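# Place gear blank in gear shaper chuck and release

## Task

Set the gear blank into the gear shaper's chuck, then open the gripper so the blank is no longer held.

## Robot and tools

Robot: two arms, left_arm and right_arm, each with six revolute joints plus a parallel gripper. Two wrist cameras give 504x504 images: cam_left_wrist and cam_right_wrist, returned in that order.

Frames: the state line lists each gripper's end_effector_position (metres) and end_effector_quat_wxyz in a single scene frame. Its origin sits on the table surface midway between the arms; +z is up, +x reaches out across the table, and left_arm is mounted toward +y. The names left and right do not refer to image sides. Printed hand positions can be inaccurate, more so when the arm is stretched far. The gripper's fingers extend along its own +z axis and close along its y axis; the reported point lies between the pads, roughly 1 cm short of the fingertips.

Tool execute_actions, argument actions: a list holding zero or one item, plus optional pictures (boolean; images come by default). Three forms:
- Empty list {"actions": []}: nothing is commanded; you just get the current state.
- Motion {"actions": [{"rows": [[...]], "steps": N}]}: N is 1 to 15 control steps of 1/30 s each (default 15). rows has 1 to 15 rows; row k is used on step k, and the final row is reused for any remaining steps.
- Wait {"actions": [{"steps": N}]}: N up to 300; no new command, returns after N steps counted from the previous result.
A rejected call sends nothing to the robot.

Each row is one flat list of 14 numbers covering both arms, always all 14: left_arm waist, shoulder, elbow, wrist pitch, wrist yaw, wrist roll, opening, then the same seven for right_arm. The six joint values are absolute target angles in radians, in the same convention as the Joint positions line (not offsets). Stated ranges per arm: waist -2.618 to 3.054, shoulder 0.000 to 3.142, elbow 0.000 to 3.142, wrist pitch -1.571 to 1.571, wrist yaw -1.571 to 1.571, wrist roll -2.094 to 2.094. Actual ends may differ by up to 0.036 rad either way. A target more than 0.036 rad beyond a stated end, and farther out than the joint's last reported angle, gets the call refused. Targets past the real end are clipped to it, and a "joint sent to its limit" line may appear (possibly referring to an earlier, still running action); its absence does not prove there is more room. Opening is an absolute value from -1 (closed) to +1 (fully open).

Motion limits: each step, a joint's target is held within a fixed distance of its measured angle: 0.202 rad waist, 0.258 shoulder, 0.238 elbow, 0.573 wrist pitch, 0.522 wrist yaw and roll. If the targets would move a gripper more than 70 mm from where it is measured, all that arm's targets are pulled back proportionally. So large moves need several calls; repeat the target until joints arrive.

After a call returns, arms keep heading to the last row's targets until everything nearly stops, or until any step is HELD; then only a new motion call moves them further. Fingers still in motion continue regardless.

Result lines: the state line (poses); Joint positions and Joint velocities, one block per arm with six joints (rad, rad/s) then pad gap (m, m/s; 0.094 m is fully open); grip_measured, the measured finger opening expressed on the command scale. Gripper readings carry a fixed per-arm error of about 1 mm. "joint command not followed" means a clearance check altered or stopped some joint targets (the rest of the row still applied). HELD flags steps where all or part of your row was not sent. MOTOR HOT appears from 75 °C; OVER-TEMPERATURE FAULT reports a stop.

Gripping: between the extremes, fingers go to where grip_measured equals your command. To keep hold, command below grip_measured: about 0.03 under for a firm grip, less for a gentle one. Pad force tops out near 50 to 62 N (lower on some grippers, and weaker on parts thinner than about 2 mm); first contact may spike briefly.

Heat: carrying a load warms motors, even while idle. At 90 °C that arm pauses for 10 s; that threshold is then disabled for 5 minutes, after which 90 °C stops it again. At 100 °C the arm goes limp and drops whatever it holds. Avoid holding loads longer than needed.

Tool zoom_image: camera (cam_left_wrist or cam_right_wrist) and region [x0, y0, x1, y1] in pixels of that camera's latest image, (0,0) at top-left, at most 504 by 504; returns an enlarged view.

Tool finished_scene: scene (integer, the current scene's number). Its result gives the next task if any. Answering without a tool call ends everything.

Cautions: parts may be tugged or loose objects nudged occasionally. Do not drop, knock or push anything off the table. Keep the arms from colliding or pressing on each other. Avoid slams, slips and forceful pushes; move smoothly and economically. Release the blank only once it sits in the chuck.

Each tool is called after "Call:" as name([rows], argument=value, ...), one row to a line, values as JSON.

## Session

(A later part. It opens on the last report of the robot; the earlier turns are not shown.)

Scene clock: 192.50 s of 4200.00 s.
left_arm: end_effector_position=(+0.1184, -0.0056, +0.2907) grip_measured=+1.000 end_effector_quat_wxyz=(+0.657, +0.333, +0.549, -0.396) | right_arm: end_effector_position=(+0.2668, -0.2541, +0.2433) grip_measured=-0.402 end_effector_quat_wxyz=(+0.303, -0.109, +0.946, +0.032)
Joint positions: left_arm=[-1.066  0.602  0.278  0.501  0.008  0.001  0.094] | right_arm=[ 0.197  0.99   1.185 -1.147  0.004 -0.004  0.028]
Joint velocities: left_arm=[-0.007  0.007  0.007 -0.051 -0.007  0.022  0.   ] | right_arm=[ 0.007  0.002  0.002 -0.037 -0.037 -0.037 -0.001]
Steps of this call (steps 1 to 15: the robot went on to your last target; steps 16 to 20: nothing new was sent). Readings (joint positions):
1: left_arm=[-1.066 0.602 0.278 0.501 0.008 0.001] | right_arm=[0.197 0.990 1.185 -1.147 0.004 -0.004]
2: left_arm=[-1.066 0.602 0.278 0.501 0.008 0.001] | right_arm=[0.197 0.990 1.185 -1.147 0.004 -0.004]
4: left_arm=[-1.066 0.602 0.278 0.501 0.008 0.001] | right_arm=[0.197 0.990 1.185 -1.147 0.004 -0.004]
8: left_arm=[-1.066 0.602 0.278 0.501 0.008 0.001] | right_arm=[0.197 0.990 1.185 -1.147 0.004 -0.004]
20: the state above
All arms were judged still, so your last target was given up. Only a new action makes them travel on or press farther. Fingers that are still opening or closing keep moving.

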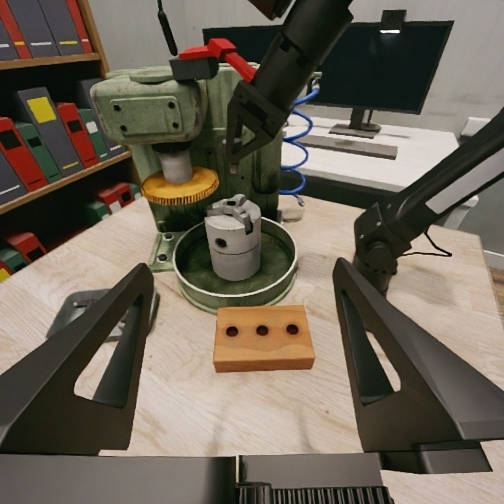

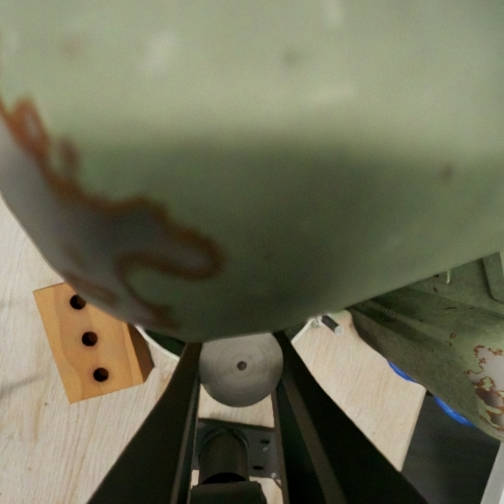

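Call:
execute_actions([
  {"rows":[[-0.9,0.6,0.3,0.5,0,0,1,0.188,0.95,1.21,-1.14,0,0,-0.45],[-0.8,0.6,0.3,0.5,0,0,1,0.188,0.92,1.21,-1.16,0,0,-0.45],[-0.7,0.6,0.3,0.5,0,0,1,0.188,0.89,1.2,-1.19,0,0,-0.45],[-0.6,0.6,0.3,0.5,0,0,1,0.188,0.86,1.2,-1.21,0,0,-0.45],[-0.5,0.6,0.3,0.5,0,0,1,0.188,0.83,1.19,-1.24,0,0,-0.45],[-0.5,0.6,0.3,0.5,0,0,1,0.188,0.8,1.19,-1.26,0,0,-0.45],[-0.5,0.6,0.3,0.5,0,0,1,0.188,0.78,1.18,-1.27,0,0,-0.45]],"steps":15},
], pictures=false)

Call:
execute_actions([
  {"rows":[[-0.5,0.6,0.3,0.5,0,0,1,0.25,0.78,1.18,-1.27,0,0,-0.45],[-0.5,0.6,0.3,0.5,0,0,1,0.31,0.78,1.18,-1.27,0,0,-0.45],[-0.5,0.6,0.3,0.5,0,0,1,0.37,0.78,1.18,-1.27,0,0,-0.45],[-0.5,0.6,0.3,0.5,0,0,1,0.43,0.78,1.18,-1.27,0,0,-0.45],[-0.5,0.6,0.3,0.5,0,0,1,0.49,0.78,1.18,-1.27,0,0,-0.45],[-0.5,0.6,0.3,0.5,0,0,1,0.55,0.78,1.18,-1.27,0,0,-0.45],[-0.5,0.6,0.3,0.5,0,0,1,0.61,0.78,1.18,-1.27,0,0,-0.45],[-0.5,0.6,0.3,0.5,0,0,1,0.67,0.78,1.18,-1.27,0,0,-0.45],[-0.5,0.6,0.3,0.5,0,0,1,0.73,0.78,1.18,-1.27,0,0,-0.45],[-0.5,0.6,0.3,0.5,0,0,1,0.79,0.78,1.18,-1.27,0,0,-0.45],[-0.5,0.6,0.3,0.5,0,0,1,0.85,0.78,1.18,-1.27,0,0,-0.45],[-0.5,0.6,0.3,0.5,0,0,1,0.91,0.78,1.18,-1.27,0,0,-0.45],[-0.5,0.6,0.3,0.5,0,0,1,0.97,0.78,1.18,-1.27,0,0,-0.45],[-0.5,0.6,0.3,0.5,0,0,1,1.01,0.78,1.18,-1.27,0,0,-0.45],[-0.5,0.6,0.3,0.5,0,0,1,1.038,0.78,1.18,-1.27,0,0,-0.45]],"steps":15},
], pictures=false)

Call:
execute_actions([
  {"rows":[[-0.5,0.6,0.3,0.5,0,0,1,1.038,0.74,1.08,-1.2,0,0,-0.45],[-0.5,0.6,0.3,0.5,0,0,1,1.038,0.74,1.08,-1.2,0,0,-0.45],[-0.5,0.6,0.3,0.5,0,0,1,1.038,0.74,1.08,-1.2,0,0,-0.45],[-0.5,0.6,0.3,0.5,0,0,1,1.038,0.7,0.97,-1.13,0,0,-0.45],[-0.5,0.6,0.3,0.5,0,0,1,1.038,0.7,0.97,-1.13,0,0,-0.45],[-0.5,0.6,0.3,0.5,0,0,1,1.038,0.7,0.97,-1.13,0,0,-0.45],[-0.5,0.6,0.3,0.5,0,0,1,1.038,0.65,0.86,-1.06,0,0,-0.45],[-0.5,0.6,0.3,0.5,0,0,1,1.038,0.65,0.86,-1.06,0,0,-0.45],[-0.5,0.6,0.3,0.5,0,0,1,1.038,0.65,0.86,-1.06,0,0,-0.45],[-0.5,0.6,0.3,0.5,0,0,1,1.038,0.61,0.74,-0.98,0,0,-0.45],[-0.5,0.6,0.3,0.5,0,0,1,1.038,0.61,0.74,-0.98,0,0,-0.45],[-0.5,0.6,0.3,0.5,0,0,1,1.038,0.61,0.74,-0.98,0,0,-0.45],[-0.5,0.6,0.3,0.5,0,0,1,1.038,0.555,0.6,-0.89,0,0,-0.45]],"steps":15},
], pictures=false)

Call:
execute_actions([
  {"steps":25},
])

Scene clock: 238.60 s of 4200.00 s.
left_arm: end_effector_position=(+0.2383, +0.1116, +0.2907) grip_measured=+1.000 end_effector_quat_wxyz=(+0.742, +0.163, +0.621, -0.194) | right_arm: end_effector_position=(+0.2143, -0.2662, +0.2656) grip_measured=-0.402 end_effector_quat_wxyz=(+0.340, -0.107, +0.934, +0.036)
Joint positions: left_arm=[-0.505  0.602  0.278  0.501 -0.006  0.001  0.094] | right_arm=[ 0.197  0.782  1.185 -1.276  0.004 -0.004  0.028]
Joint velocities: left_arm=[-0.012 -0.027  0.002 -0.066 -0.037 -0.081  0.   ] | right_arm=[-0.012  0.002  0.002 -0.022  0.051 -0.007 -0.001]
Steps of this call (steps 1 to 90: nothing new was sent; then 42.60 s passed at rest; steps 91 to 105: all 15 steps of this action). Readings (joint positions):
91: left_arm=[-1.037 0.602 0.278 0.501 0.021 0.001] | right_arm=[0.197 0.988 1.185 -1.148 0.004 -0.004]
92: left_arm=[-0.971 0.602 0.278 0.501 0.024 0.001] | right_arm=[0.197 0.982 1.185 -1.149 0.004 -0.004]
94: left_arm=[-0.817 0.602 0.278 0.501 0.018 0.001] | right_arm=[0.197 0.950 1.185 -1.164 0.004 -0.004]
98: left_arm=[-0.544 0.602 0.278 0.501 -0.000 0.001] | right_arm=[0.197 0.825 1.185 -1.223 0.004 -0.004]
105: the state above

Scene clock: 239.10 s of 4200.00 s.
left_arm: end_effector_position=(+0.2383, +0.1116, +0.2907) grip_measured=+1.000 end_effector_quat_wxyz=(+0.742, +0.163, +0.621, -0.194) | right_arm: end_effector_position=(+0.1289, -0.1465, +0.2652) grip_measured=-0.402 end_effector_quat_wxyz=(+0.299, -0.452, +0.824, +0.163)
Joint positions: left_arm=[-0.505  0.602  0.278  0.501 -0.006  0.001  0.094] | right_arm=[ 0.971  0.782  1.185 -1.279 -0.    -0.004  0.028]
Joint velocities: left_arm=[-0.002 -0.007  0.002 -0.007  0.022  0.051  0.   ] | right_arm=[ 1.209 -0.007  0.002 -0.051 -0.11   0.037  0.   ]
Steps of this call (steps 1 to 15: all 15 steps of this action). Readings (joint positions):
1: left_arm=[-0.505 0.602 0.278 0.501 -0.006 0.001] | right_arm=[0.206 0.782 1.185 -1.277 0.008 -0.004]
2: left_arm=[-0.505 0.602 0.278 0.501 -0.006 0.001] | right_arm=[0.233 0.782 1.185 -1.278 0.012 -0.004]
4: left_arm=[-0.505 0.602 0.278 0.501 -0.006 0.001] | right_arm=[0.331 0.782 1.185 -1.279 0.014 -0.004]
8: left_arm=[-0.505 0.602 0.278 0.501 -0.006 0.001] | right_arm=[0.569 0.782 1.185 -1.279 0.008 -0.004]
15: the state above

Scene clock: 239.60 s of 4200.00 s.
left_arm: end_effector_position=(+0.2383, +0.1116, +0.2907) grip_measured=+1.000 end_effector_quat_wxyz=(+0.742, +0.163, +0.621, -0.194) | right_arm: end_effector_position=(+0.1144, -0.1475, +0.1336) grip_measured=-0.402 end_effector_quat_wxyz=(+0.259, -0.484, +0.822, +0.154)
Joint positions: left_arm=[-0.505  0.602  0.278  0.501 -0.006  0.001  0.094] | right_arm=[ 1.029  0.591  0.638 -1.006 -0.005 -0.004  0.028]
Joint velocities: left_arm=[-0.032  0.002 -0.002 -0.007  0.037 -0.051  0.   ] | right_arm=[ 0.007 -0.281 -0.979  0.168  0.022 -0.022  0.   ]
Steps of this call (steps 1 to 15: all 15 steps of this action). Readings (joint positions):
1: left_arm=[-0.505 0.602 0.278 0.501 -0.006 0.001] | right_arm=[1.003 0.776 1.169 -1.263 -0.004 -0.004]
2: left_arm=[-0.505 0.602 0.278 0.501 -0.006 0.001] | right_arm=[1.020 0.766 1.143 -1.245 -0.007 -0.004]
4: left_arm=[-0.505 0.602 0.278 0.501 -0.006 0.001] | right_arm=[1.029 0.752 1.082 -1.224 -0.007 -0.004]
8: left_arm=[-0.505 0.602 0.278 0.501 -0.006 0.001] | right_arm=[1.029 0.703 0.918 -1.158 -0.006 -0.004]
15: the state above

Scene clock: 240.43 s of 4200.00 s.
left_arm: end_effector_position=(+0.2383, +0.1116, +0.2907) grip_measured=+1.000 end_effector_quat_wxyz=(+0.742, +0.163, +0.621, -0.194) | right_arm: end_effector_position=(+0.1191, -0.1393, +0.1274) grip_measured=-0.402 end_effector_quat_wxyz=(+0.274, -0.481, +0.817, +0.163)
Joint positions: left_arm=[-0.505  0.602  0.278  0.501 -0.006  0.001  0.094] | right_arm=[ 1.029  0.584  0.589 -0.926 -0.005 -0.004  0.028]
Joint velocities: left_arm=[ 0.002 -0.002  0.012 -0.007 -0.037 -0.007  0.   ] | right_arm=[ 0.012 -0.017  0.017 -0.11   0.022  0.066  0.001]
Steps of this call (steps 1 to 25: the robot went on to your last target). Readings (joint positions):
1: left_arm=[-0.505 0.602 0.278 0.501 -0.006 0.001] | right_arm=[1.029 0.585 0.612 -1.001 -0.005 -0.004]
2: left_arm=[-0.505 0.602 0.278 0.501 -0.006 0.001] | right_arm=[1.029 0.584 0.597 -0.998 -0.005 -0.004]
4: left_arm=[-0.505 0.602 0.278 0.501 -0.006 0.001] | right_arm=[1.029 0.584 0.589 -0.987 -0.005 -0.004]
8: left_arm=[-0.505 0.602 0.278 0.501 -0.006 0.001] | right_arm=[1.029 0.584 0.589 -0.947 -0.005 -0.004]
25: the state above

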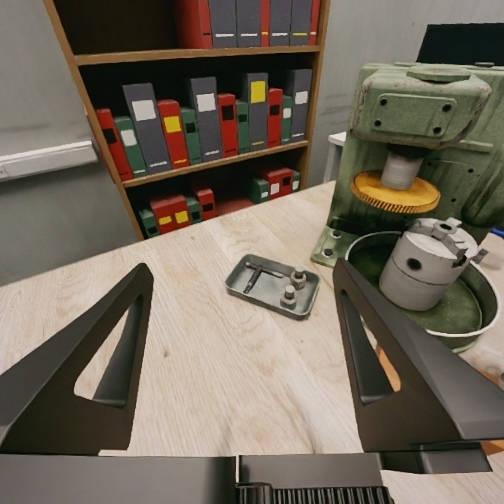

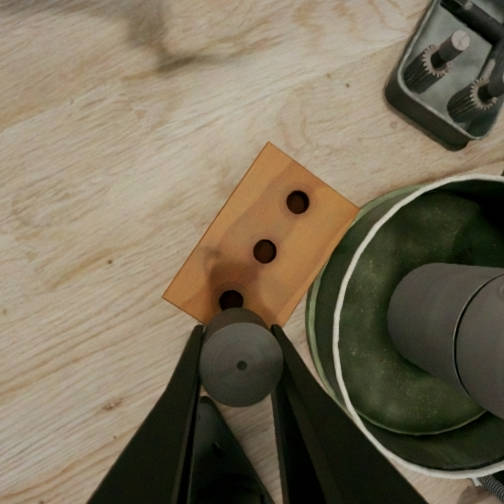

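Call:
execute_actions([
  {"rows":[[-0.5,0.6,0.3,0.5,0,0,1,1.038,0.545,0.575,-0.85,0,0,-0.45],[-0.5,0.6,0.3,0.5,0,0,1,1.038,0.54,0.56,-0.84,0,0,-0.45],[-0.5,0.6,0.3,0.5,0,0,1,1.038,0.537,0.545,-0.83,0,0,-0.45],[-0.5,0.6,0.3,0.5,0,0,1,1.038,0.533,0.53,-0.82,0,0,-0.45],[-0.5,0.6,0.3,0.5,0,0,1,1.038,0.53,0.515,-0.81,0,0,-0.45],[-0.5,0.6,0.3,0.5,0,0,1,1.038,0.526,0.5,-0.8,0,0,-0.45],[-0.5,0.6,0.3,0.5,0,0,1,1.038,0.523,0.49,-0.79,0,0,-0.45],[-0.5,0.6,0.3,0.5,0,0,1,1.038,0.521,0.48,-0.785,0,0,-0.45]],"steps":15},
], pictures=false)

Call:
execute_actions([
  {"steps":15},
], pictures=false)

Scene clock: 253.03 s of 4200.00 s.
left_arm: end_effector_position=(+0.2383, +0.1116, +0.2907) grip_measured=+1.000 end_effector_quat_wxyz=(+0.742, +0.163, +0.621, -0.194) | right_arm: end_effector_position=(+0.1202, -0.1373, +0.1039) grip_measured=-0.402 end_effector_quat_wxyz=(+0.282, -0.479, +0.814, +0.167)
Joint positions: left_arm=[-0.505  0.602  0.278  0.501 -0.006  0.001  0.094] | right_arm=[ 1.029  0.549  0.479 -0.835 -0.005 -0.004  0.028]
Joint velocities: left_arm=[-0.017 -0.012 -0.022  0.037 -0.081  0.007  0.   ] | right_arm=[-0.012  0.022 -0.012  0.081 -0.081  0.051  0.001]
Steps of this call (steps 1 to 15: the robot went on to your last target; steps 16 to 90: nothing new was sent; then 9.10 s passed at rest; steps 91 to 105: all 15 steps of this action). Readings (joint positions):
91: left_arm=[-0.505 0.602 0.278 0.501 -0.006 0.001] | right_arm=[1.029 0.582 0.587 -0.922 -0.005 -0.004]
92: left_arm=[-0.505 0.602 0.278 0.501 -0.006 0.001] | right_arm=[1.029 0.577 0.582 -0.911 -0.005 -0.004]
94: left_arm=[-0.505 0.602 0.278 0.501 -0.006 0.001] | right_arm=[1.029 0.564 0.563 -0.888 -0.005 -0.004]
98: left_arm=[-0.505 0.602 0.278 0.501 -0.006 0.001] | right_arm=[1.029 0.550 0.506 -0.850 -0.005 -0.004]
105: the state above

Scene clock: 253.53 s of 4200.00 s.
left_arm: end_effector_position=(+0.2383, +0.1116, +0.2907) grip_measured=+1.000 end_effector_quat_wxyz=(+0.742, +0.163, +0.621, -0.194) | right_arm: end_effector_position=(+0.1214, -0.1352, +0.1058) grip_measured=-0.402 end_effector_quat_wxyz=(+0.287, -0.478, +0.813, +0.170)
Joint positions: left_arm=[-0.505  0.602  0.278  0.501 -0.006  0.001  0.094] | right_arm=[ 1.029  0.549  0.479 -0.822 -0.005 -0.004  0.028]
Joint velocities: left_arm=[-0.012  0.002 -0.017 -0.007 -0.066 -0.007  0.   ] | right_arm=[ 0.017  0.002 -0.007  0.051 -0.066  0.022 -0.   ]
Steps of this call (steps 1 to 15: the robot went on to your last target). Readings (joint positions):
1: left_arm=[-0.505 0.602 0.278 0.501 -0.006 0.001] | right_arm=[1.029 0.549 0.479 -0.832 -0.005 -0.004]
2: left_arm=[-0.505 0.602 0.278 0.501 -0.006 0.001] | right_arm=[1.029 0.549 0.479 -0.829 -0.005 -0.004]
4: left_arm=[-0.505 0.602 0.278 0.501 -0.006 0.001] | right_arm=[1.029 0.549 0.479 -0.826 -0.005 -0.004]
8: left_arm=[-0.505 0.602 0.278 0.501 -0.006 0.001] | right_arm=[1.029 0.549 0.479 -0.823 -0.005 -0.004]
15: the state above

Call:
execute_actions([
  {"rows":[[-0.5,0.6,0.3,0.5,0,0,1,1.038,0.512,0.472,-0.785,0,0,-0.45],[-0.5,0.6,0.3,0.5,0,0,1,1.038,0.504,0.465,-0.782,0,0,-0.45],[-0.5,0.6,0.3,0.5,0,0,1,1.038,0.502,0.458,-0.777,0,0,-0.45],[-0.5,0.6,0.3,0.5,0,0,1,1.038,0.5,0.451,-0.771,0,0,-0.45],[-0.5,0.6,0.3,0.5,0,0,1,1.038,0.499,0.444,-0.766,0,0,-0.45],[-0.5,0.6,0.3,0.5,0,0,1,1.038,0.497,0.437,-0.76,0,0,-0.45],[-0.5,0.6,0.3,0.5,0,0,1,1.038,0.496,0.43,-0.755,0,0,-0.45],[-0.5,0.6,0.3,0.5,0,0,1,1.038,0.494,0.423,-0.75,0,0,-0.45],[-0.5,0.6,0.3,0.5,0,0,1,1.038,0.492,0.416,-0.744,0,0,-0.45],[-0.5,0.6,0.3,0.5,0,0,1,1.038,0.491,0.409,-0.739,0,0,-0.45],[-0.5,0.6,0.3,0.5,0,0,1,1.038,0.489,0.402,-0.733,0,0,-0.45],[-0.5,0.6,0.3,0.5,0,0,1,1.038,0.488,0.395,-0.728,0,0,-0.45],[-0.5,0.6,0.3,0.5,0,0,1,1.038,0.486,0.388,-0.722,0,0,-0.45],[-0.5,0.6,0.3,0.5,0,0,1,1.038,0.485,0.381,-0.717,0,0,-0.45],[-0.5,0.6,0.3,0.5,0,0,1,1.038,0.483,0.374,-0.711,0,0,-0.45]],"steps":15},
], pictures=false)

Call:
execute_actions([
  {"rows":[[-0.5,0.6,0.3,0.5,0,0,1,1.038,0.481,0.367,-0.706,0,0,-0.45],[-0.5,0.6,0.3,0.5,0,0,1,1.038,0.48,0.36,-0.7,0,0,-0.45],[-0.5,0.6,0.3,0.5,0,0,1,1.038,0.478,0.353,-0.695,0,0,-0.45],[-0.5,0.6,0.3,0.5,0,0,1,1.038,0.477,0.346,-0.69,0,0,-0.45],[-0.5,0.6,0.3,0.5,0,0,1,1.038,0.475,0.339,-0.684,0,0,-0.45],[-0.5,0.6,0.3,0.5,0,0,1,1.038,0.473,0.332,-0.679,0,0,-0.45],[-0.5,0.6,0.3,0.5,0,0,1,1.038,0.472,0.325,-0.673,0,0,-0.45],[-0.5,0.6,0.3,0.5,0,0,1,1.038,0.47,0.318,-0.668,0,0,-0.45],[-0.5,0.6,0.3,0.5,0,0,1,1.038,0.469,0.311,-0.662,0,0,-0.45],[-0.5,0.6,0.3,0.5,0,0,1,1.038,0.467,0.304,-0.657,0,0,-0.45],[-0.5,0.6,0.3,0.5,0,0,1,1.038,0.466,0.297,-0.653,0,0,-0.45],[-0.5,0.6,0.3,0.5,0,0,1,1.038,0.465,0.29,-0.65,0,0,-0.45]],"steps":15},
])

Scene clock: 280.40 s of 4200.00 s.
left_arm: end_effector_position=(+0.2383, +0.1116, +0.2907) grip_measured=+1.000 end_effector_quat_wxyz=(+0.742, +0.163, +0.621, -0.194) | right_arm: end_effector_position=(+0.1198, -0.1380, +0.0841) grip_measured=-0.402 end_effector_quat_wxyz=(+0.286, -0.478, +0.813, +0.169)
Joint positions: left_arm=[-0.505  0.602  0.278  0.501 -0.006  0.001  0.094] | right_arm=[ 1.029  0.512  0.39  -0.771 -0.005 -0.004  0.028]
Joint velocities: left_arm=[-0.002  0.002 -0.002 -0.037 -0.022  0.037  0.   ] | right_arm=[ 0.002 -0.061 -0.203  0.154 -0.066 -0.022  0.   ]
Steps of this call (steps 1 to 15: the robot went on to your last target; steps 16 to 90: nothing new was sent; then 23.37 s passed at rest; steps 91 to 105: all 15 steps of this action). Readings (joint positions):
91: left_arm=[-0.505 0.602 0.278 0.501 -0.006 0.001] | right_arm=[1.029 0.547 0.479 -0.822 -0.005 -0.004]
92: left_arm=[-0.505 0.602 0.278 0.501 -0.006 0.001] | right_arm=[1.029 0.543 0.477 -0.821 -0.005 -0.004]
94: left_arm=[-0.505 0.602 0.278 0.501 -0.006 0.001] | right_arm=[1.029 0.531 0.469 -0.814 -0.005 -0.004]
98: left_arm=[-0.505 0.602 0.278 0.501 -0.006 0.001] | right_arm=[1.029 0.521 0.442 -0.799 -0.005 -0.004]
105: the state above

Scene clock: 280.90 s of 4200.00 s.
left_arm: end_effector_position=(+0.2383, +0.1116, +0.2907) grip_measured=+1.000 end_effector_quat_wxyz=(+0.742, +0.163, +0.621, -0.194) | right_arm: end_effector_position=(+0.1191, -0.1396, +0.0600) grip_measured=-0.402 end_effector_quat_wxyz=(+0.285, -0.478, +0.813, +0.168)
Joint positions: left_arm=[-0.505  0.602  0.278  0.501 -0.006  0.001  0.094] | right_arm=[ 1.029  0.492  0.294 -0.699 -0.004 -0.004  0.028]
Joint velocities: left_arm=[-0.007  0.012 -0.002  0.051 -0.037  0.022  0.   ] | right_arm=[-0.002  0.017 -0.027  0.037  0.037  0.022 -0.001]
Steps of this call (steps 1 to 15: all 15 steps of this action). Readings (joint positions):
1: left_arm=[-0.505 0.602 0.278 0.501 -0.006 0.001] | right_arm=[1.029 0.510 0.383 -0.766 -0.005 -0.004]
2: left_arm=[-0.505 0.602 0.278 0.501 -0.006 0.001] | right_arm=[1.029 0.508 0.376 -0.760 -0.005 -0.004]
4: left_arm=[-0.505 0.602 0.278 0.501 -0.006 0.001] | right_arm=[1.029 0.505 0.363 -0.749 -0.005 -0.004]
8: left_arm=[-0.505 0.602 0.278 0.501 -0.006 0.001] | right_arm=[1.029 0.498 0.335 -0.727 -0.005 -0.004]
15: the state above

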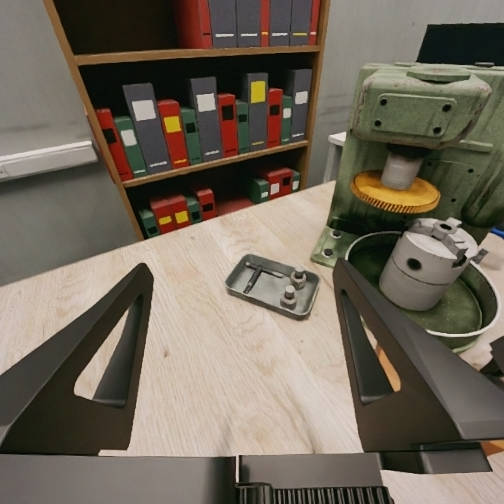

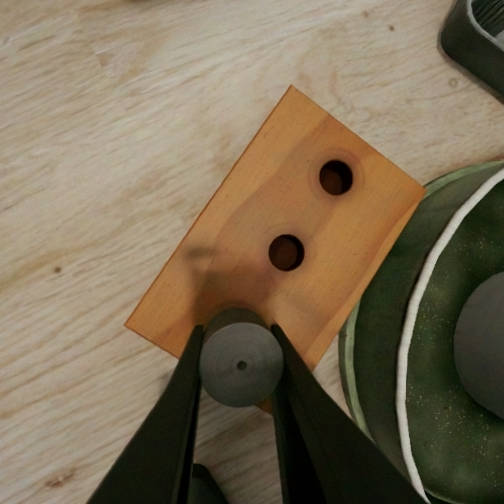

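Call:
execute_actions([
  {"rows":[[-0.5,0.6,0.3,0.5,0,0,1,1.038,0.48,0.29,-0.68,0,0,0.3]],"steps":15},
], pictures=false)

Call:
execute_actions([
  {"rows":[[-0.5,0.6,0.3,0.5,0,0,1,1.038,0.5,0.36,-0.73,0,0,0.3],[-0.5,0.6,0.3,0.5,0,0,1,1.038,0.51,0.4,-0.76,0,0,0.3],[-0.5,0.6,0.3,0.5,0,0,1,1.038,0.52,0.45,-0.8,0,0,0.3],[-0.5,0.6,0.3,0.5,0,0,1,1.038,0.53,0.5,-0.84,0,0,0.3],[-0.5,0.6,0.3,0.5,0,0,1,1.038,0.53,0.56,-0.88,0,0,0.3],[-0.5,0.6,0.3,0.5,0,0,1,1.038,0.5,0.62,-0.92,0,0,0.3],[-0.5,0.6,0.3,0.5,0,0,1,1.038,0.46,0.7,-0.96,0,0,0.3],[-0.5,0.6,0.3,0.5,0,0,1,1.038,0.42,0.78,-1.0,0,0,0.3],[-0.5,0.6,0.3,0.5,0,0,1,1.038,0.38,0.86,-1.0,0,0,0.3],[-0.5,0.6,0.3,0.5,0,0,1,1.038,0.34,0.93,-1.0,0,0,0.3],[-0.5,0.6,0.3,0.5,0,0,1,1.038,0.3,1.0,-1.0,0,0,0.3]],"steps":15},
], pictures=false)

Call:
execute_actions([
  {"rows":[[-0.5,0.6,0.3,0.5,0,0,1,-0.2,0.3,1.0,-1.0,0,0,0.3]],"steps":15},
], pictures=false)

Scene clock: 294.30 s of 4200.00 s.
left_arm: end_effector_position=(+0.2383, +0.1116, +0.2907) grip_measured=+1.000 end_effector_quat_wxyz=(+0.742, +0.163, +0.621, -0.194) | right_arm: end_effector_position=(+0.1199, -0.1383, +0.0610) grip_measured=+0.298 end_effector_quat_wxyz=(+0.288, -0.478, +0.812, +0.170)
Joint positions: left_arm=[-0.505  0.602  0.278  0.501 -0.006  0.001  0.094] | right_arm=[ 1.029  0.492  0.294 -0.69  -0.004 -0.004  0.061]
Joint velocities: left_arm=[-0.017  0.007  0.007 -0.037 -0.037 -0.066  0.   ] | right_arm=[-0.027  0.002 -0.012  0.037  0.007 -0.081 -0.   ]
Steps of this call (steps 1 to 15: the robot went on to your last target; steps 16 to 90: nothing new was sent; then 9.90 s passed at rest; steps 91 to 105: all 15 steps of this action). Readings (joint positions):
91: left_arm=[-0.505 0.602 0.278 0.501 -0.006 0.001] | right_arm=[1.029 0.492 0.294 -0.691 -0.004 -0.004]
92: left_arm=[-0.505 0.602 0.278 0.501 -0.006 0.001] | right_arm=[1.029 0.492 0.294 -0.690 -0.004 -0.004]
94: left_arm=[-0.505 0.602 0.278 0.501 -0.006 0.001] | right_arm=[1.029 0.492 0.294 -0.690 -0.004 -0.004]
98: left_arm=[-0.505 0.602 0.278 0.501 -0.006 0.001] | right_arm=[1.029 0.492 0.294 -0.690 -0.004 -0.004]
105: the state above

Scene clock: 294.80 s of 4200.00 s.
left_arm: end_effector_position=(+0.2383, +0.1116, +0.2907) grip_measured=+1.000 end_effector_quat_wxyz=(+0.742, +0.163, +0.621, -0.194) | right_arm: end_effector_position=(+0.1050, -0.1648, +0.3388) grip_measured=+0.298 end_effector_quat_wxyz=(+0.530, -0.401, +0.680, +0.310)
Joint positions: left_arm=[-0.505  0.602  0.278  0.501 -0.006  0.001  0.094] | right_arm=[ 1.029  0.318  0.985 -0.916 -0.004 -0.004  0.061]
Joint velocities: left_arm=[-0.007 -0.007 -0.007  0.007 -0.022  0.022  0.   ] | right_arm=[ 0.002 -0.593  0.755 -0.037 -0.007  0.066 -0.001]
Steps of this call (steps 1 to 15: all 15 steps of this action). Readings (joint positions):
1: left_arm=[-0.505 0.602 0.278 0.501 -0.006 0.001] | right_arm=[1.029 0.492 0.299 -0.698 -0.004 -0.004]
2: left_arm=[-0.505 0.602 0.278 0.501 -0.006 0.001] | right_arm=[1.029 0.494 0.315 -0.716 -0.004 -0.004]
4: left_arm=[-0.505 0.602 0.278 0.501 -0.006 0.001] | right_arm=[1.029 0.510 0.381 -0.768 -0.004 -0.004]
8: left_arm=[-0.505 0.602 0.278 0.501 -0.006 0.001] | right_arm=[1.029 0.502 0.612 -0.877 -0.004 -0.004]
15: the state above

Scene clock: 295.30 s of 4200.00 s.
left_arm: end_effector_position=(+0.2383, +0.1116, +0.2907) grip_measured=+1.000 end_effector_quat_wxyz=(+0.742, +0.163, +0.621, -0.194) | right_arm: end_effector_position=(+0.1773, -0.3150, +0.3360) grip_measured=+0.299 end_effector_quat_wxyz=(+0.608, +0.015, +0.794, -0.013)
Joint positions: left_arm=[-0.505  0.602  0.278  0.501 -0.006  0.001  0.094] | right_arm=[-0.071  0.292  1.01  -0.983 -0.002 -0.004  0.061]
Joint velocities: left_arm=[ 0.012  0.017  0.007 -0.022 -0.022  0.007  0.   ] | right_arm=[-2.205  0.002  0.007 -0.11   0.037  0.007  0.001]
Steps of this call (steps 1 to 15: all 15 steps of this action). Readings (joint positions):
1: left_arm=[-0.505 0.602 0.278 0.501 -0.006 0.001] | right_arm=[0.993 0.301 1.003 -0.916 -0.011 -0.004]
2: left_arm=[-0.505 0.602 0.278 0.501 -0.006 0.001] | right_arm=[0.918 0.292 1.010 -0.917 -0.010 -0.004]
4: left_arm=[-0.505 0.602 0.278 0.501 -0.006 0.001] | right_arm=[0.765 0.291 1.010 -0.934 -0.008 -0.004]
8: left_arm=[-0.505 0.602 0.278 0.501 -0.006 0.001] | right_arm=[0.461 0.292 1.010 -0.968 -0.004 -0.004]
15: the state above

Call:
execute_actions([
  {"rows":[[-1.453,1.2,0.4,0.7,-0.6,0.11,0.4,-0.2,0.3,1.0,-1.0,0,0,0.3]],"steps":15},
], pictures=false)

Call:
execute_actions([
  {"rows":[[-1.453,1.693,0.484,1.009,-0.6,0.11,0.4,-0.2,0.3,1.0,-1.0,0,0,0.3]],"steps":15},
], pictures=false)

Call:
execute_actions([
  {"steps":25},
])

Scene clock: 319.43 s of 4200.00 s.
left_arm: end_effector_position=(+0.1085, -0.0906, +0.2012) grip_measured=+0.402 end_effector_quat_wxyz=(+0.622, +0.384, +0.637, -0.244) | right_arm: end_effector_position=(+0.1752, -0.3339, +0.3351) grip_measured=+0.299 end_effector_quat_wxyz=(+0.604, +0.064, +0.793, -0.051)
Joint positions: left_arm=[-1.454  1.213  0.399  0.689 -0.55   0.104  0.066] | right_arm=[-0.192  0.292  1.01  -0.986  0.002 -0.004  0.061]
Joint velocities: left_arm=[-0.159 -0.007  0.012  0.081 -0.154  0.051  0.001] | right_arm=[ 0.007 -0.007  0.002  0.007 -0.022 -0.051 -0.001]
Steps of this call (steps 1 to 30: the robot went on to your last target; steps 31 to 90: nothing new was sent; then 20.63 s passed at rest; steps 91 to 105: all 15 steps of this action). Readings (joint positions):
91: left_arm=[-0.547 0.641 0.289 0.531 -0.099 0.017] | right_arm=[-0.192 0.292 1.010 -0.986 0.002 -0.004]
92: left_arm=[-0.620 0.723 0.323 0.573 -0.204 0.034] | right_arm=[-0.192 0.292 1.010 -0.986 0.002 -0.004]
94: left_arm=[-0.768 0.903 0.385 0.647 -0.352 0.059] | right_arm=[-0.192 0.292 1.010 -0.986 0.002 -0.004]
98: left_arm=[-1.064 1.181 0.408 0.683 -0.495 0.086] | right_arm=[-0.192 0.292 1.010 -0.986 0.002 -0.004]
105: the state above

Scene clock: 319.93 s of 4200.00 s.
left_arm: end_effector_position=(+0.1187, -0.1379, +0.1204) grip_measured=+0.402 end_effector_quat_wxyz=(+0.605, +0.405, +0.657, -0.198) | right_arm: end_effector_position=(+0.1752, -0.3339, +0.3351) grip_measured=+0.299 end_effector_quat_wxyz=(+0.604, +0.064, +0.793, -0.051)
Joint positions: left_arm=[-1.455  1.705  0.482  0.993 -0.587  0.107  0.066] | right_arm=[-0.192  0.292  1.01  -0.986  0.002 -0.004  0.061]
Joint velocities: left_arm=[-0.002  0.002  0.002  0.11  -0.066  0.037  0.   ] | right_arm=[ 0.002  0.017 -0.012 -0.081  0.022  0.007  0.   ]
Steps of this call (steps 1 to 15: all 15 steps of this action). Readings (joint positions):
1: left_arm=[-1.455 1.251 0.405 0.744 -0.562 0.104] | right_arm=[-0.192 0.292 1.010 -0.986 0.002 -0.004]
2: left_arm=[-1.455 1.327 0.430 0.815 -0.572 0.104] | right_arm=[-0.192 0.292 1.010 -0.986 0.002 -0.004]
4: left_arm=[-1.455 1.499 0.478 0.917 -0.578 0.105] | right_arm=[-0.192 0.292 1.010 -0.986 0.002 -0.004]
8: left_arm=[-1.455 1.697 0.484 0.947 -0.579 0.106] | right_arm=[-0.192 0.292 1.010 -0.986 0.002 -0.004]
15: the state above

Scene clock: 320.77 s of 4200.00 s.
left_arm: end_effector_position=(+0.1192, -0.1384, +0.1239) grip_measured=+0.402 end_effector_quat_wxyz=(+0.609, +0.399, +0.655, -0.202) | right_arm: end_effector_position=(+0.1752, -0.3339, +0.3351) grip_measured=+0.299 end_effector_quat_wxyz=(+0.604, +0.064, +0.793, -0.051)
Joint positions: left_arm=[-1.455  1.705  0.482  1.009 -0.59   0.107  0.066] | right_arm=[-0.192  0.292  1.01  -0.986  0.002 -0.004  0.061]
Joint velocities: left_arm=[-0.007  0.002  0.002  0.037 -0.066 -0.022 -0.   ] | right_arm=[-0.002  0.012 -0.007 -0.11   0.066 -0.037 -0.   ]
Steps of this call (steps 1 to 25: the robot went on to your last target). Readings (joint positions):
1: left_arm=[-1.455 1.705 0.482 0.996 -0.588 0.107] | right_arm=[-0.192 0.292 1.010 -0.986 0.002 -0.004]
2: left_arm=[-1.455 1.705 0.482 0.999 -0.589 0.107] | right_arm=[-0.192 0.292 1.010 -0.986 0.002 -0.004]
4: left_arm=[-1.455 1.705 0.482 1.003 -0.589 0.107] | right_arm=[-0.192 0.292 1.010 -0.986 0.002 -0.004]
8: left_arm=[-1.455 1.705 0.482 1.007 -0.590 0.107] | right_arm=[-0.192 0.292 1.010 -0.986 0.002 -0.004]
25: the state above

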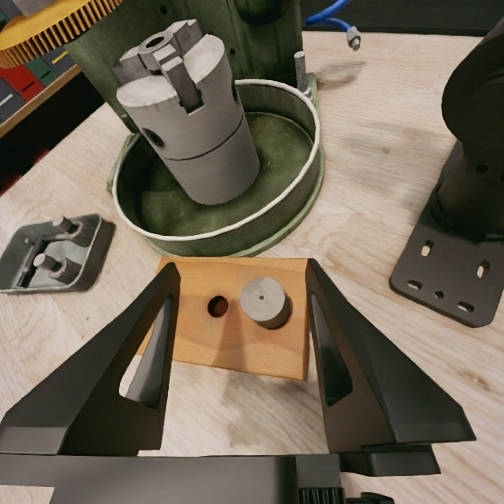

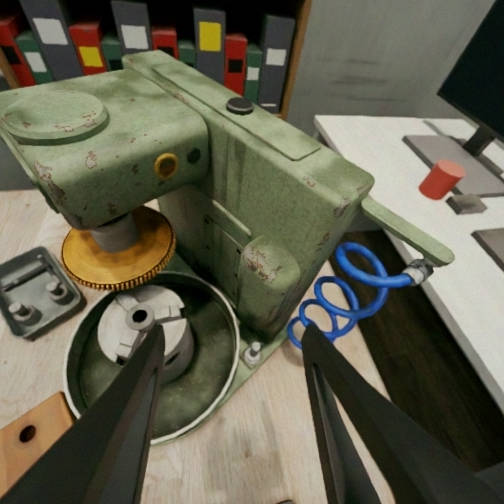

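Call:
execute_actions([
  {"rows":[[-1.453,1.75,0.48,1.07,-0.6,-0.118,0.4,-0.1,0.3,1.0,-1.0,0,0,0.3],[-1.453,1.78,0.475,1.1,-0.6,-0.118,0.4,-0.1,0.3,1.0,-1.0,0,0,0.3],[-1.453,1.81,0.47,1.14,-0.6,-0.118,0.4,-0.1,0.3,1.0,-1.0,0,0,0.3],[-1.453,1.84,0.465,1.175,-0.6,-0.118,0.4,-0.1,0.3,1.0,-1.0,0,0,0.3],[-1.453,1.86,0.462,1.205,-0.6,-0.118,0.4,-0.1,0.3,1.0,-1.0,0,0,0.3]],"steps":15},
], pictures=false)

Call:
execute_actions([
  {"steps":20},
])

Scene clock: 328.03 s of 4200.00 s.
left_arm: end_effector_position=(+0.1201, -0.1455, +0.1059) grip_measured=+0.402 end_effector_quat_wxyz=(+0.592, +0.318, +0.687, -0.277) | right_arm: end_effector_position=(+0.1767, -0.3215, +0.3351) grip_measured=+0.299 end_effector_quat_wxyz=(+0.606, +0.031, +0.795, -0.026)
Joint positions: left_arm=[-1.455  1.851  0.482  1.193 -0.592 -0.104  0.066] | right_arm=[-0.109  0.292  1.01  -0.986  0.003 -0.004  0.061]
Joint velocities: left_arm=[-0.002  0.002 -0.007  0.081 -0.007 -0.081  0.   ] | right_arm=[-0.012  0.002 -0.002 -0.007  0.007 -0.007  0.001]
Steps of this call (steps 1 to 15: the robot went on to your last target; steps 16 to 90: nothing new was sent; then 3.77 s passed at rest; steps 91 to 105: all 15 steps of this action). Readings (joint positions):
91: left_arm=[-1.455 1.709 0.482 1.018 -0.591 0.072] | right_arm=[-0.176 0.292 1.010 -0.986 0.004 -0.004]
92: left_arm=[-1.455 1.721 0.482 1.038 -0.591 0.035] | right_arm=[-0.147 0.292 1.010 -0.986 0.004 -0.004]
94: left_arm=[-1.455 1.764 0.482 1.091 -0.592 -0.018] | right_arm=[-0.115 0.292 1.010 -0.986 0.003 -0.004]
98: left_arm=[-1.455 1.846 0.482 1.147 -0.592 -0.073] | right_arm=[-0.109 0.292 1.010 -0.986 0.003 -0.004]
105: the state above

Scene clock: 328.70 s of 4200.00 s.
left_arm: end_effector_position=(+0.1202, -0.1459, +0.1086) grip_measured=+0.402 end_effector_quat_wxyz=(+0.593, +0.311, +0.686, -0.283) | right_arm: end_effector_position=(+0.1767, -0.3215, +0.3351) grip_measured=+0.299 end_effector_quat_wxyz=(+0.606, +0.031, +0.795, -0.026)
Joint positions: left_arm=[-1.455  1.851  0.482  1.205 -0.592 -0.112  0.066] | right_arm=[-0.109  0.292  1.01  -0.986  0.003 -0.004  0.061]
Joint velocities: left_arm=[-0.027 -0.007 -0.007 -0.007  0.022  0.007  0.   ] | right_arm=[-0.012 -0.012 -0.012 -0.037  0.007 -0.081 -0.   ]
Steps of this call (steps 1 to 20: the robot went on to your last target). Readings (joint positions):
1: left_arm=[-1.455 1.851 0.482 1.196 -0.592 -0.105] | right_arm=[-0.109 0.292 1.010 -0.986 0.003 -0.004]
2: left_arm=[-1.455 1.851 0.482 1.198 -0.592 -0.107] | right_arm=[-0.109 0.292 1.010 -0.986 0.003 -0.004]
4: left_arm=[-1.455 1.851 0.482 1.201 -0.592 -0.109] | right_arm=[-0.109 0.292 1.010 -0.986 0.003 -0.004]
8: left_arm=[-1.455 1.851 0.482 1.204 -0.592 -0.110] | right_arm=[-0.109 0.292 1.010 -0.986 0.003 -0.004]
20: the state above

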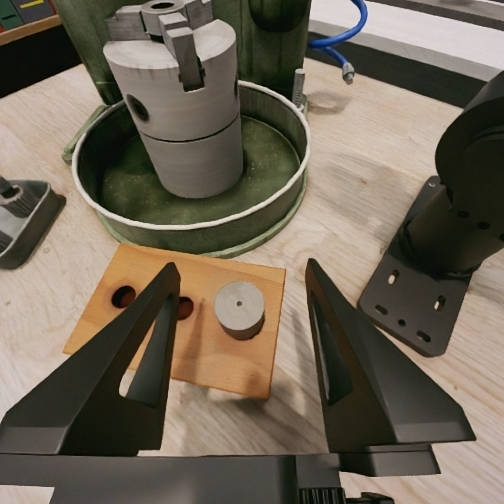

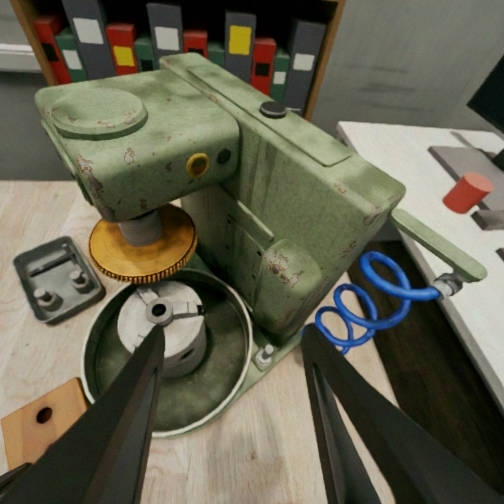

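Call:
execute_actions([
  {"rows":[[-1.453,1.88,0.455,1.21,-0.6,-0.118,0.4,-0.1,0.3,1.0,-1.0,0,0,0.3],[-1.453,1.9,0.45,1.23,-0.6,-0.118,0.4,-0.1,0.3,1.0,-1.0,0,0,0.3],[-1.453,1.92,0.448,1.25,-0.6,-0.118,0.4,-0.1,0.3,1.0,-1.0,0,0,0.3],[-1.453,1.94,0.448,1.27,-0.6,-0.118,0.4,-0.1,0.3,1.0,-1.0,0,0,0.3],[-1.453,1.96,0.448,1.29,-0.6,-0.118,0.4,-0.1,0.3,1.0,-1.0,0,0,0.3],[-1.453,1.98,0.448,1.31,-0.6,-0.118,0.4,-0.1,0.3,1.0,-1.0,0,0,0.3],[-1.453,2.0,0.448,1.33,-0.6,-0.118,0.4,-0.1,0.3,1.0,-1.0,0,0,0.3],[-1.453,2.015,0.448,1.35,-0.6,-0.118,0.4,-0.1,0.3,1.0,-1.0,0,0,0.3],[-1.453,2.03,0.448,1.37,-0.6,-0.118,0.4,-0.1,0.3,1.0,-1.0,0,0,0.3],[-1.453,2.04,0.448,1.37,-0.6,-0.118,0.4,-0.1,0.3,1.0,-1.0,0,0,0.3],[-1.453,2.05,0.448,1.37,-0.6,-0.118,0.4,-0.1,0.3,1.0,-1.0,0,0,0.3]],"steps":15},
], pictures=false)

Call:
execute_actions([
  {"steps":20},
])

Scene clock: 340.33 s of 4200.00 s.
left_arm: end_effector_position=(+0.1200, -0.1420, +0.0657) grip_measured=+0.402 end_effector_quat_wxyz=(+0.585, +0.323, +0.694, -0.268) | right_arm: end_effector_position=(+0.1767, -0.3215, +0.3351) grip_measured=+0.299 end_effector_quat_wxyz=(+0.606, +0.031, +0.795, -0.026)
Joint positions: left_arm=[-1.455  2.029  0.467  1.354 -0.593 -0.111  0.066] | right_arm=[-0.109  0.292  1.01  -0.986  0.003 -0.004  0.061]
Joint velocities: left_arm=[-0.002  0.012  0.002  0.154 -0.022 -0.11   0.001] | right_arm=[ 0.002 -0.002 -0.002 -0.022  0.037  0.007  0.001]
Steps of this call (steps 1 to 15: the robot went on to your last target; steps 16 to 90: nothing new was sent; then 8.13 s passed at rest; steps 91 to 105: all 15 steps of this action). Readings (joint positions):
91: left_arm=[-1.455 1.851 0.482 1.206 -0.592 -0.112] | right_arm=[-0.109 0.292 1.010 -0.986 0.003 -0.004]
92: left_arm=[-1.455 1.855 0.481 1.213 -0.592 -0.112] | right_arm=[-0.109 0.292 1.010 -0.986 0.003 -0.004]
94: left_arm=[-1.455 1.880 0.478 1.240 -0.592 -0.112] | right_arm=[-0.109 0.292 1.010 -0.986 0.003 -0.004]
98: left_arm=[-1.455 1.966 0.471 1.291 -0.592 -0.112] | right_arm=[-0.109 0.292 1.010 -0.986 0.003 -0.004]
105: the state above

Scene clock: 341.00 s of 4200.00 s.
left_arm: end_effector_position=(+0.1201, -0.1428, +0.0693) grip_measured=+0.402 end_effector_quat_wxyz=(+0.588, +0.319, +0.691, -0.274) | right_arm: end_effector_position=(+0.1767, -0.3215, +0.3351) grip_measured=+0.299 end_effector_quat_wxyz=(+0.606, +0.031, +0.795, -0.026)
Joint positions: left_arm=[-1.455  2.029  0.467  1.371 -0.593 -0.112  0.066] | right_arm=[-0.109  0.292  1.01  -0.986  0.003 -0.004  0.061]
Joint velocities: left_arm=[-0.002 -0.002 -0.002  0.007  0.007 -0.022  0.   ] | right_arm=[ 0.002  0.022 -0.002 -0.095  0.037 -0.007 -0.   ]
Steps of this call (steps 1 to 20: the robot went on to your last target). Readings (joint positions):
1: left_arm=[-1.455 2.029 0.467 1.357 -0.593 -0.111] | right_arm=[-0.109 0.292 1.010 -0.986 0.003 -0.004]
2: left_arm=[-1.455 2.029 0.467 1.360 -0.593 -0.111] | right_arm=[-0.109 0.292 1.010 -0.986 0.003 -0.004]
4: left_arm=[-1.455 2.029 0.467 1.365 -0.593 -0.111] | right_arm=[-0.109 0.292 1.010 -0.986 0.003 -0.004]
8: left_arm=[-1.455 2.029 0.467 1.369 -0.593 -0.112] | right_arm=[-0.109 0.292 1.010 -0.986 0.003 -0.004]
20: the state above

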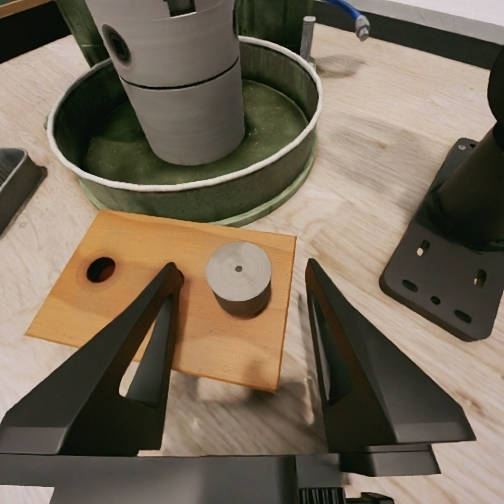

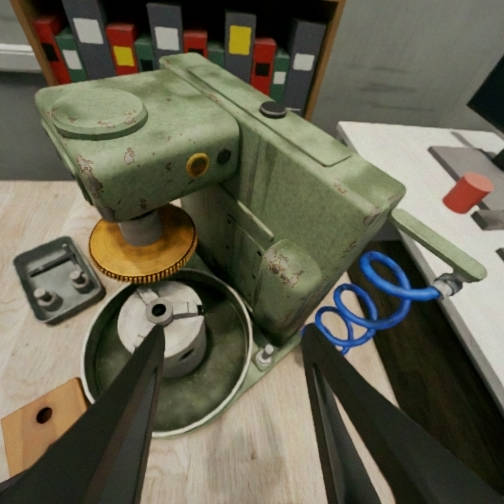

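Call:
execute_actions([
  {"rows":[[-1.453,2.065,0.448,1.385,-0.6,-0.118,0.4,-0.1,0.3,1.0,-1.0,0,0,0.3],[-1.453,2.08,0.448,1.40,-0.6,-0.118,0.4,-0.1,0.3,1.0,-1.0,0,0,0.3]],"steps":15},
], pictures=false)

Call:
execute_actions([
  {"rows":[[-1.453,2.08,0.448,1.40,-0.6,-0.118,0.2,-0.1,0.3,1.0,-1.0,0,0,0.3],[-1.453,2.08,0.448,1.40,-0.6,-0.118,0.0,-0.1,0.3,1.0,-1.0,0,0,0.3],[-1.453,2.08,0.448,1.40,-0.6,-0.118,-0.15,-0.1,0.3,1.0,-1.0,0,0,0.3],[-1.453,2.08,0.448,1.40,-0.6,-0.118,-0.22,-0.1,0.3,1.0,-1.0,0,0,0.3],[-1.453,2.08,0.448,1.40,-0.6,-0.118,-0.27,-0.1,0.3,1.0,-1.0,0,0,0.3],[-1.453,2.08,0.448,1.40,-0.6,-0.118,-0.31,-0.1,0.3,1.0,-1.0,0,0,0.3],[-1.453,2.08,0.448,1.40,-0.6,-0.118,-0.34,-0.1,0.3,1.0,-1.0,0,0,0.3],[-1.453,2.08,0.448,1.40,-0.6,-0.118,-0.37,-0.1,0.3,1.0,-1.0,0,0,0.3],[-1.453,2.08,0.448,1.40,-0.6,-0.118,-0.4,-0.1,0.3,1.0,-1.0,0,0,0.3],[-1.453,2.08,0.448,1.40,-0.6,-0.118,-0.43,-0.1,0.3,1.0,-1.0,0,0,0.3],[-1.453,2.08,0.448,1.40,-0.6,-0.118,-0.46,-0.1,0.3,1.0,-1.0,0,0,0.3]],"steps":15},
])

Scene clock: 357.87 s of 4200.00 s.
left_arm: end_effector_position=(+0.1202, -0.1425, +0.0652) grip_measured=+0.402 end_effector_quat_wxyz=(+0.590, +0.317, +0.690, -0.275) | right_arm: end_effector_position=(+0.1767, -0.3215, +0.3351) grip_measured=+0.299 end_effector_quat_wxyz=(+0.606, +0.031, +0.795, -0.026)
Joint positions: left_arm=[-1.455  2.058  0.467  1.404 -0.594 -0.111  0.066] | right_arm=[-0.109  0.292  1.01  -0.986  0.003 -0.004  0.061]
Joint velocities: left_arm=[-0.007  0.002  0.017 -0.022 -0.095  0.037 -0.   ] | right_arm=[-0.012 -0.007 -0.002 -0.007 -0.051  0.007  0.001]
Steps of this call (steps 1 to 15: the robot went on to your last target; steps 16 to 90: nothing new was sent; then 13.37 s passed at rest; steps 91 to 105: all 15 steps of this action). Readings (joint positions):
91: left_arm=[-1.455 2.031 0.467 1.374 -0.593 -0.112] | right_arm=[-0.109 0.292 1.010 -0.986 0.003 -0.004]
92: left_arm=[-1.455 2.038 0.467 1.382 -0.593 -0.112] | right_arm=[-0.109 0.292 1.010 -0.986 0.003 -0.004]
94: left_arm=[-1.455 2.052 0.467 1.391 -0.593 -0.112] | right_arm=[-0.109 0.292 1.010 -0.986 0.003 -0.004]
98: left_arm=[-1.455 2.057 0.467 1.402 -0.594 -0.111] | right_arm=[-0.109 0.292 1.010 -0.986 0.003 -0.004]
105: the state above

Scene clock: 358.37 s of 4200.00 s.
left_arm: end_effector_position=(+0.1202, -0.1427, +0.0662) grip_measured=-0.406 end_effector_quat_wxyz=(+0.590, +0.316, +0.690, -0.276) | right_arm: end_effector_position=(+0.1767, -0.3215, +0.3351) grip_measured=+0.299 end_effector_quat_wxyz=(+0.606, +0.031, +0.795, -0.026)
Joint positions: left_arm=[-1.455  2.058  0.467  1.409 -0.594 -0.112  0.028] | right_arm=[-0.109  0.292  1.01  -0.986  0.003 -0.004  0.061]
Joint velocities: left_arm=[-0.002 -0.002  0.007 -0.007  0.007 -0.022  0.   ] | right_arm=[ 0.002  0.007  0.012 -0.022  0.051  0.022  0.   ]
Steps of this call (steps 1 to 15: all 15 steps of this action). Readings (joint positions):
1: left_arm=[-1.455 2.058 0.467 1.404 -0.594 -0.111] | right_arm=[-0.109 0.292 1.010 -0.986 0.003 -0.004]
2: left_arm=[-1.455 2.058 0.467 1.405 -0.594 -0.111] | right_arm=[-0.109 0.292 1.010 -0.986 0.003 -0.004]
4: left_arm=[-1.455 2.058 0.467 1.407 -0.594 -0.111] | right_arm=[-0.109 0.292 1.010 -0.986 0.003 -0.004]
8: left_arm=[-1.455 2.058 0.467 1.409 -0.594 -0.111] | right_arm=[-0.109 0.292 1.010 -0.986 0.003 -0.004]
15: the state above

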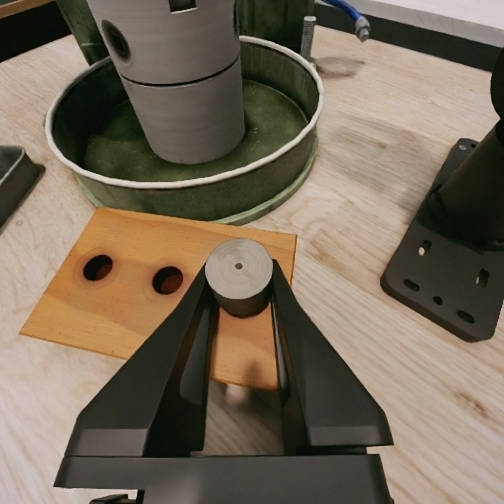

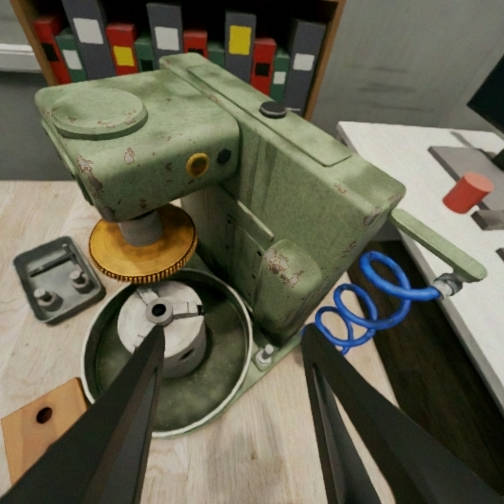

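Call:
execute_actions([
  {"rows":[[-1.453,2.05,0.467,1.40,-0.6,-0.118,-0.46,-0.1,0.3,1.0,-1.0,0,0,0.3],[-1.453,2.04,0.467,1.392,-0.6,-0.118,-0.46,-0.1,0.3,1.0,-1.0,0,0,0.3],[-1.453,2.03,0.467,1.382,-0.6,-0.118,-0.46,-0.1,0.3,1.0,-1.0,0,0,0.3],[-1.453,2.02,0.467,1.372,-0.6,-0.118,-0.46,-0.1,0.3,1.0,-1.0,0,0,0.3],[-1.453,2.01,0.467,1.362,-0.6,-0.118,-0.46,-0.1,0.3,1.0,-1.0,0,0,0.3],[-1.453,2.0,0.467,1.352,-0.6,-0.118,-0.46,-0.1,0.3,1.0,-1.0,0,0,0.3],[-1.453,1.99,0.467,1.342,-0.6,-0.118,-0.46,-0.1,0.3,1.0,-1.0,0,0,0.3],[-1.453,1.98,0.467,1.332,-0.6,-0.118,-0.46,-0.1,0.3,1.0,-1.0,0,0,0.3],[-1.453,1.97,0.467,1.322,-0.6,-0.118,-0.46,-0.1,0.3,1.0,-1.0,0,0,0.3],[-1.453,1.96,0.467,1.312,-0.6,-0.118,-0.46,-0.1,0.3,1.0,-1.0,0,0,0.3]],"steps":15},
], pictures=false)

Scene clock: 369.93 s of 4200.00 s.
left_arm: end_effector_position=(+0.1201, -0.1426, +0.0756) grip_measured=-0.406 end_effector_quat_wxyz=(+0.587, +0.320, +0.692, -0.272) | right_arm: end_effector_position=(+0.1767, -0.3215, +0.3351) grip_measured=+0.299 end_effector_quat_wxyz=(+0.606, +0.031, +0.795, -0.026)
Joint positions: left_arm=[-1.455  1.986  0.467  1.32  -0.593 -0.113  0.028] | right_arm=[-0.109  0.292  1.01  -0.986  0.003 -0.004  0.061]
Joint velocities: left_arm=[-0.017 -0.002  0.007 -0.139  0.051 -0.037 -0.002] | right_arm=[ 0.002 -0.007 -0.007 -0.066  0.007  0.022 -0.   ]
Steps of this call (steps 1 to 15: the robot went on to your last target; steps 16 to 90: nothing new was sent; then 8.07 s passed at rest; steps 91 to 105: all 15 steps of this action). Readings (joint positions):
91: left_arm=[-1.455 2.058 0.467 1.409 -0.594 -0.112] | right_arm=[-0.109 0.292 1.010 -0.986 0.003 -0.004]
92: left_arm=[-1.455 2.058 0.467 1.409 -0.594 -0.112] | right_arm=[-0.109 0.292 1.010 -0.986 0.003 -0.004]
94: left_arm=[-1.455 2.055 0.467 1.406 -0.594 -0.112] | right_arm=[-0.109 0.292 1.010 -0.986 0.003 -0.004]
98: left_arm=[-1.455 2.027 0.467 1.361 -0.594 -0.113] | right_arm=[-0.109 0.292 1.010 -0.986 0.003 -0.004]
105: the state above

Call:
execute_actions([
  {"rows":[[-1.453,1.945,0.47,1.318,-0.6,-0.118,-0.46,-0.1,0.3,1.0,-1.0,0,0,0.3],[-1.453,1.93,0.473,1.305,-0.6,-0.118,-0.46,-0.1,0.3,1.0,-1.0,0,0,0.3],[-1.453,1.915,0.476,1.29,-0.6,-0.118,-0.46,-0.1,0.3,1.0,-1.0,0,0,0.3],[-1.453,1.9,0.479,1.275,-0.6,-0.118,-0.46,-0.1,0.3,1.0,-1.0,0,0,0.3],[-1.453,1.885,0.482,1.26,-0.6,-0.118,-0.46,-0.1,0.3,1.0,-1.0,0,0,0.3],[-1.453,1.87,0.485,1.245,-0.6,-0.118,-0.46,-0.1,0.3,1.0,-1.0,0,0,0.3],[-1.453,1.855,0.488,1.23,-0.6,-0.118,-0.46,-0.1,0.3,1.0,-1.0,0,0,0.3],[-1.453,1.84,0.491,1.214,-0.6,-0.118,-0.46,-0.1,0.3,1.0,-1.0,0,0,0.3],[-1.453,1.825,0.494,1.197,-0.6,-0.118,-0.46,-0.1,0.3,1.0,-1.0,0,0,0.3],[-1.453,1.81,0.497,1.18,-0.6,-0.118,-0.46,-0.1,0.3,1.0,-1.0,0,0,0.3],[-1.453,1.795,0.5,1.163,-0.6,-0.118,-0.46,-0.1,0.3,1.0,-1.0,0,0,0.3],[-1.453,1.78,0.503,1.145,-0.6,-0.118,-0.46,-0.1,0.3,1.0,-1.0,0,0,0.3],[-1.453,1.76,0.506,1.122,-0.6,-0.118,-0.46,-0.1,0.3,1.0,-1.0,0,0,0.3],[-1.453,1.74,0.509,1.1,-0.6,-0.118,-0.46,-0.1,0.3,1.0,-1.0,0,0,0.3],[-1.453,1.72,0.512,1.075,-0.6,-0.118,-0.46,-0.1,0.3,1.0,-1.0,0,0,0.3]],"steps":15},
], pictures=false)

Call:
execute_actions([
  {"steps":15},
])

Scene clock: 385.40 s of 4200.00 s.
left_arm: end_effector_position=(+0.1198, -0.1404, +0.1182) grip_measured=-0.406 end_effector_quat_wxyz=(+0.592, +0.312, +0.688, -0.281) | right_arm: end_effector_position=(+0.1767, -0.3215, +0.3351) grip_measured=+0.299 end_effector_quat_wxyz=(+0.606, +0.031, +0.795, -0.026)
Joint positions: left_arm=[-1.455  1.781  0.468  1.143 -0.593 -0.113  0.028] | right_arm=[-0.109  0.292  1.01  -0.986  0.003 -0.004  0.061]
Joint velocities: left_arm=[-0.027 -0.505  0.081 -0.637 -0.051 -0.037  0.   ] | right_arm=[ 0.017 -0.007 -0.012  0.022 -0.007 -0.022  0.001]
Steps of this call (steps 1 to 15: the robot went on to your last target; steps 16 to 90: nothing new was sent; then 11.97 s passed at rest; steps 91 to 105: all 15 steps of this action). Readings (joint positions):
91: left_arm=[-1.455 1.984 0.467 1.313 -0.593 -0.113] | right_arm=[-0.109 0.292 1.010 -0.986 0.003 -0.004]
92: left_arm=[-1.455 1.979 0.467 1.307 -0.593 -0.113] | right_arm=[-0.109 0.292 1.010 -0.986 0.003 -0.004]
94: left_arm=[-1.455 1.958 0.467 1.288 -0.593 -0.113] | right_arm=[-0.109 0.292 1.010 -0.986 0.003 -0.004]
98: left_arm=[-1.455 1.894 0.467 1.248 -0.593 -0.113] | right_arm=[-0.109 0.292 1.010 -0.986 0.003 -0.004]
105: the state above

Scene clock: 385.90 s of 4200.00 s.
left_arm: end_effector_position=(+0.1199, -0.1419, +0.1224) grip_measured=-0.406 end_effector_quat_wxyz=(+0.588, +0.318, +0.691, -0.274) | right_arm: end_effector_position=(+0.1767, -0.3215, +0.3351) grip_measured=+0.299 end_effector_quat_wxyz=(+0.606, +0.031, +0.795, -0.026)
Joint positions: left_arm=[-1.455  1.744  0.486  1.067 -0.593 -0.113  0.028] | right_arm=[-0.109  0.292  1.01  -0.986  0.003 -0.004  0.061]
Joint velocities: left_arm=[ 0.007  0.007 -0.012 -0.095 -0.051 -0.007 -0.   ] | right_arm=[-0.007 -0.002  0.022  0.051 -0.007  0.022  0.001]
Steps of this call (steps 1 to 15: the robot went on to your last target). Readings (joint positions):
1: left_arm=[-1.455 1.766 0.471 1.125 -0.593 -0.113] | right_arm=[-0.109 0.292 1.010 -0.986 0.003 -0.004]
2: left_arm=[-1.455 1.756 0.476 1.115 -0.593 -0.113] | right_arm=[-0.109 0.292 1.010 -0.986 0.003 -0.004]
4: left_arm=[-1.455 1.745 0.483 1.104 -0.593 -0.113] | right_arm=[-0.109 0.292 1.010 -0.986 0.003 -0.004]
8: left_arm=[-1.455 1.744 0.486 1.084 -0.593 -0.113] | right_arm=[-0.109 0.292 1.010 -0.986 0.003 -0.004]
15: the state above

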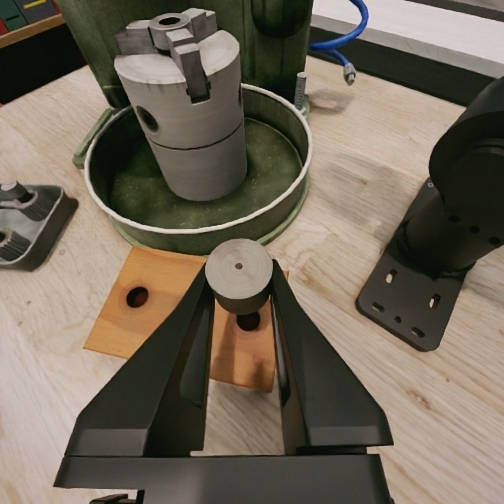

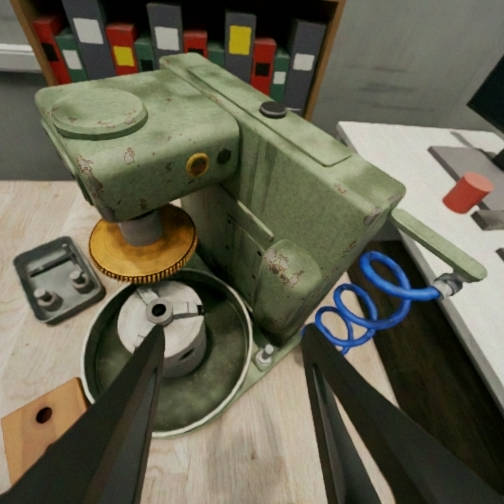

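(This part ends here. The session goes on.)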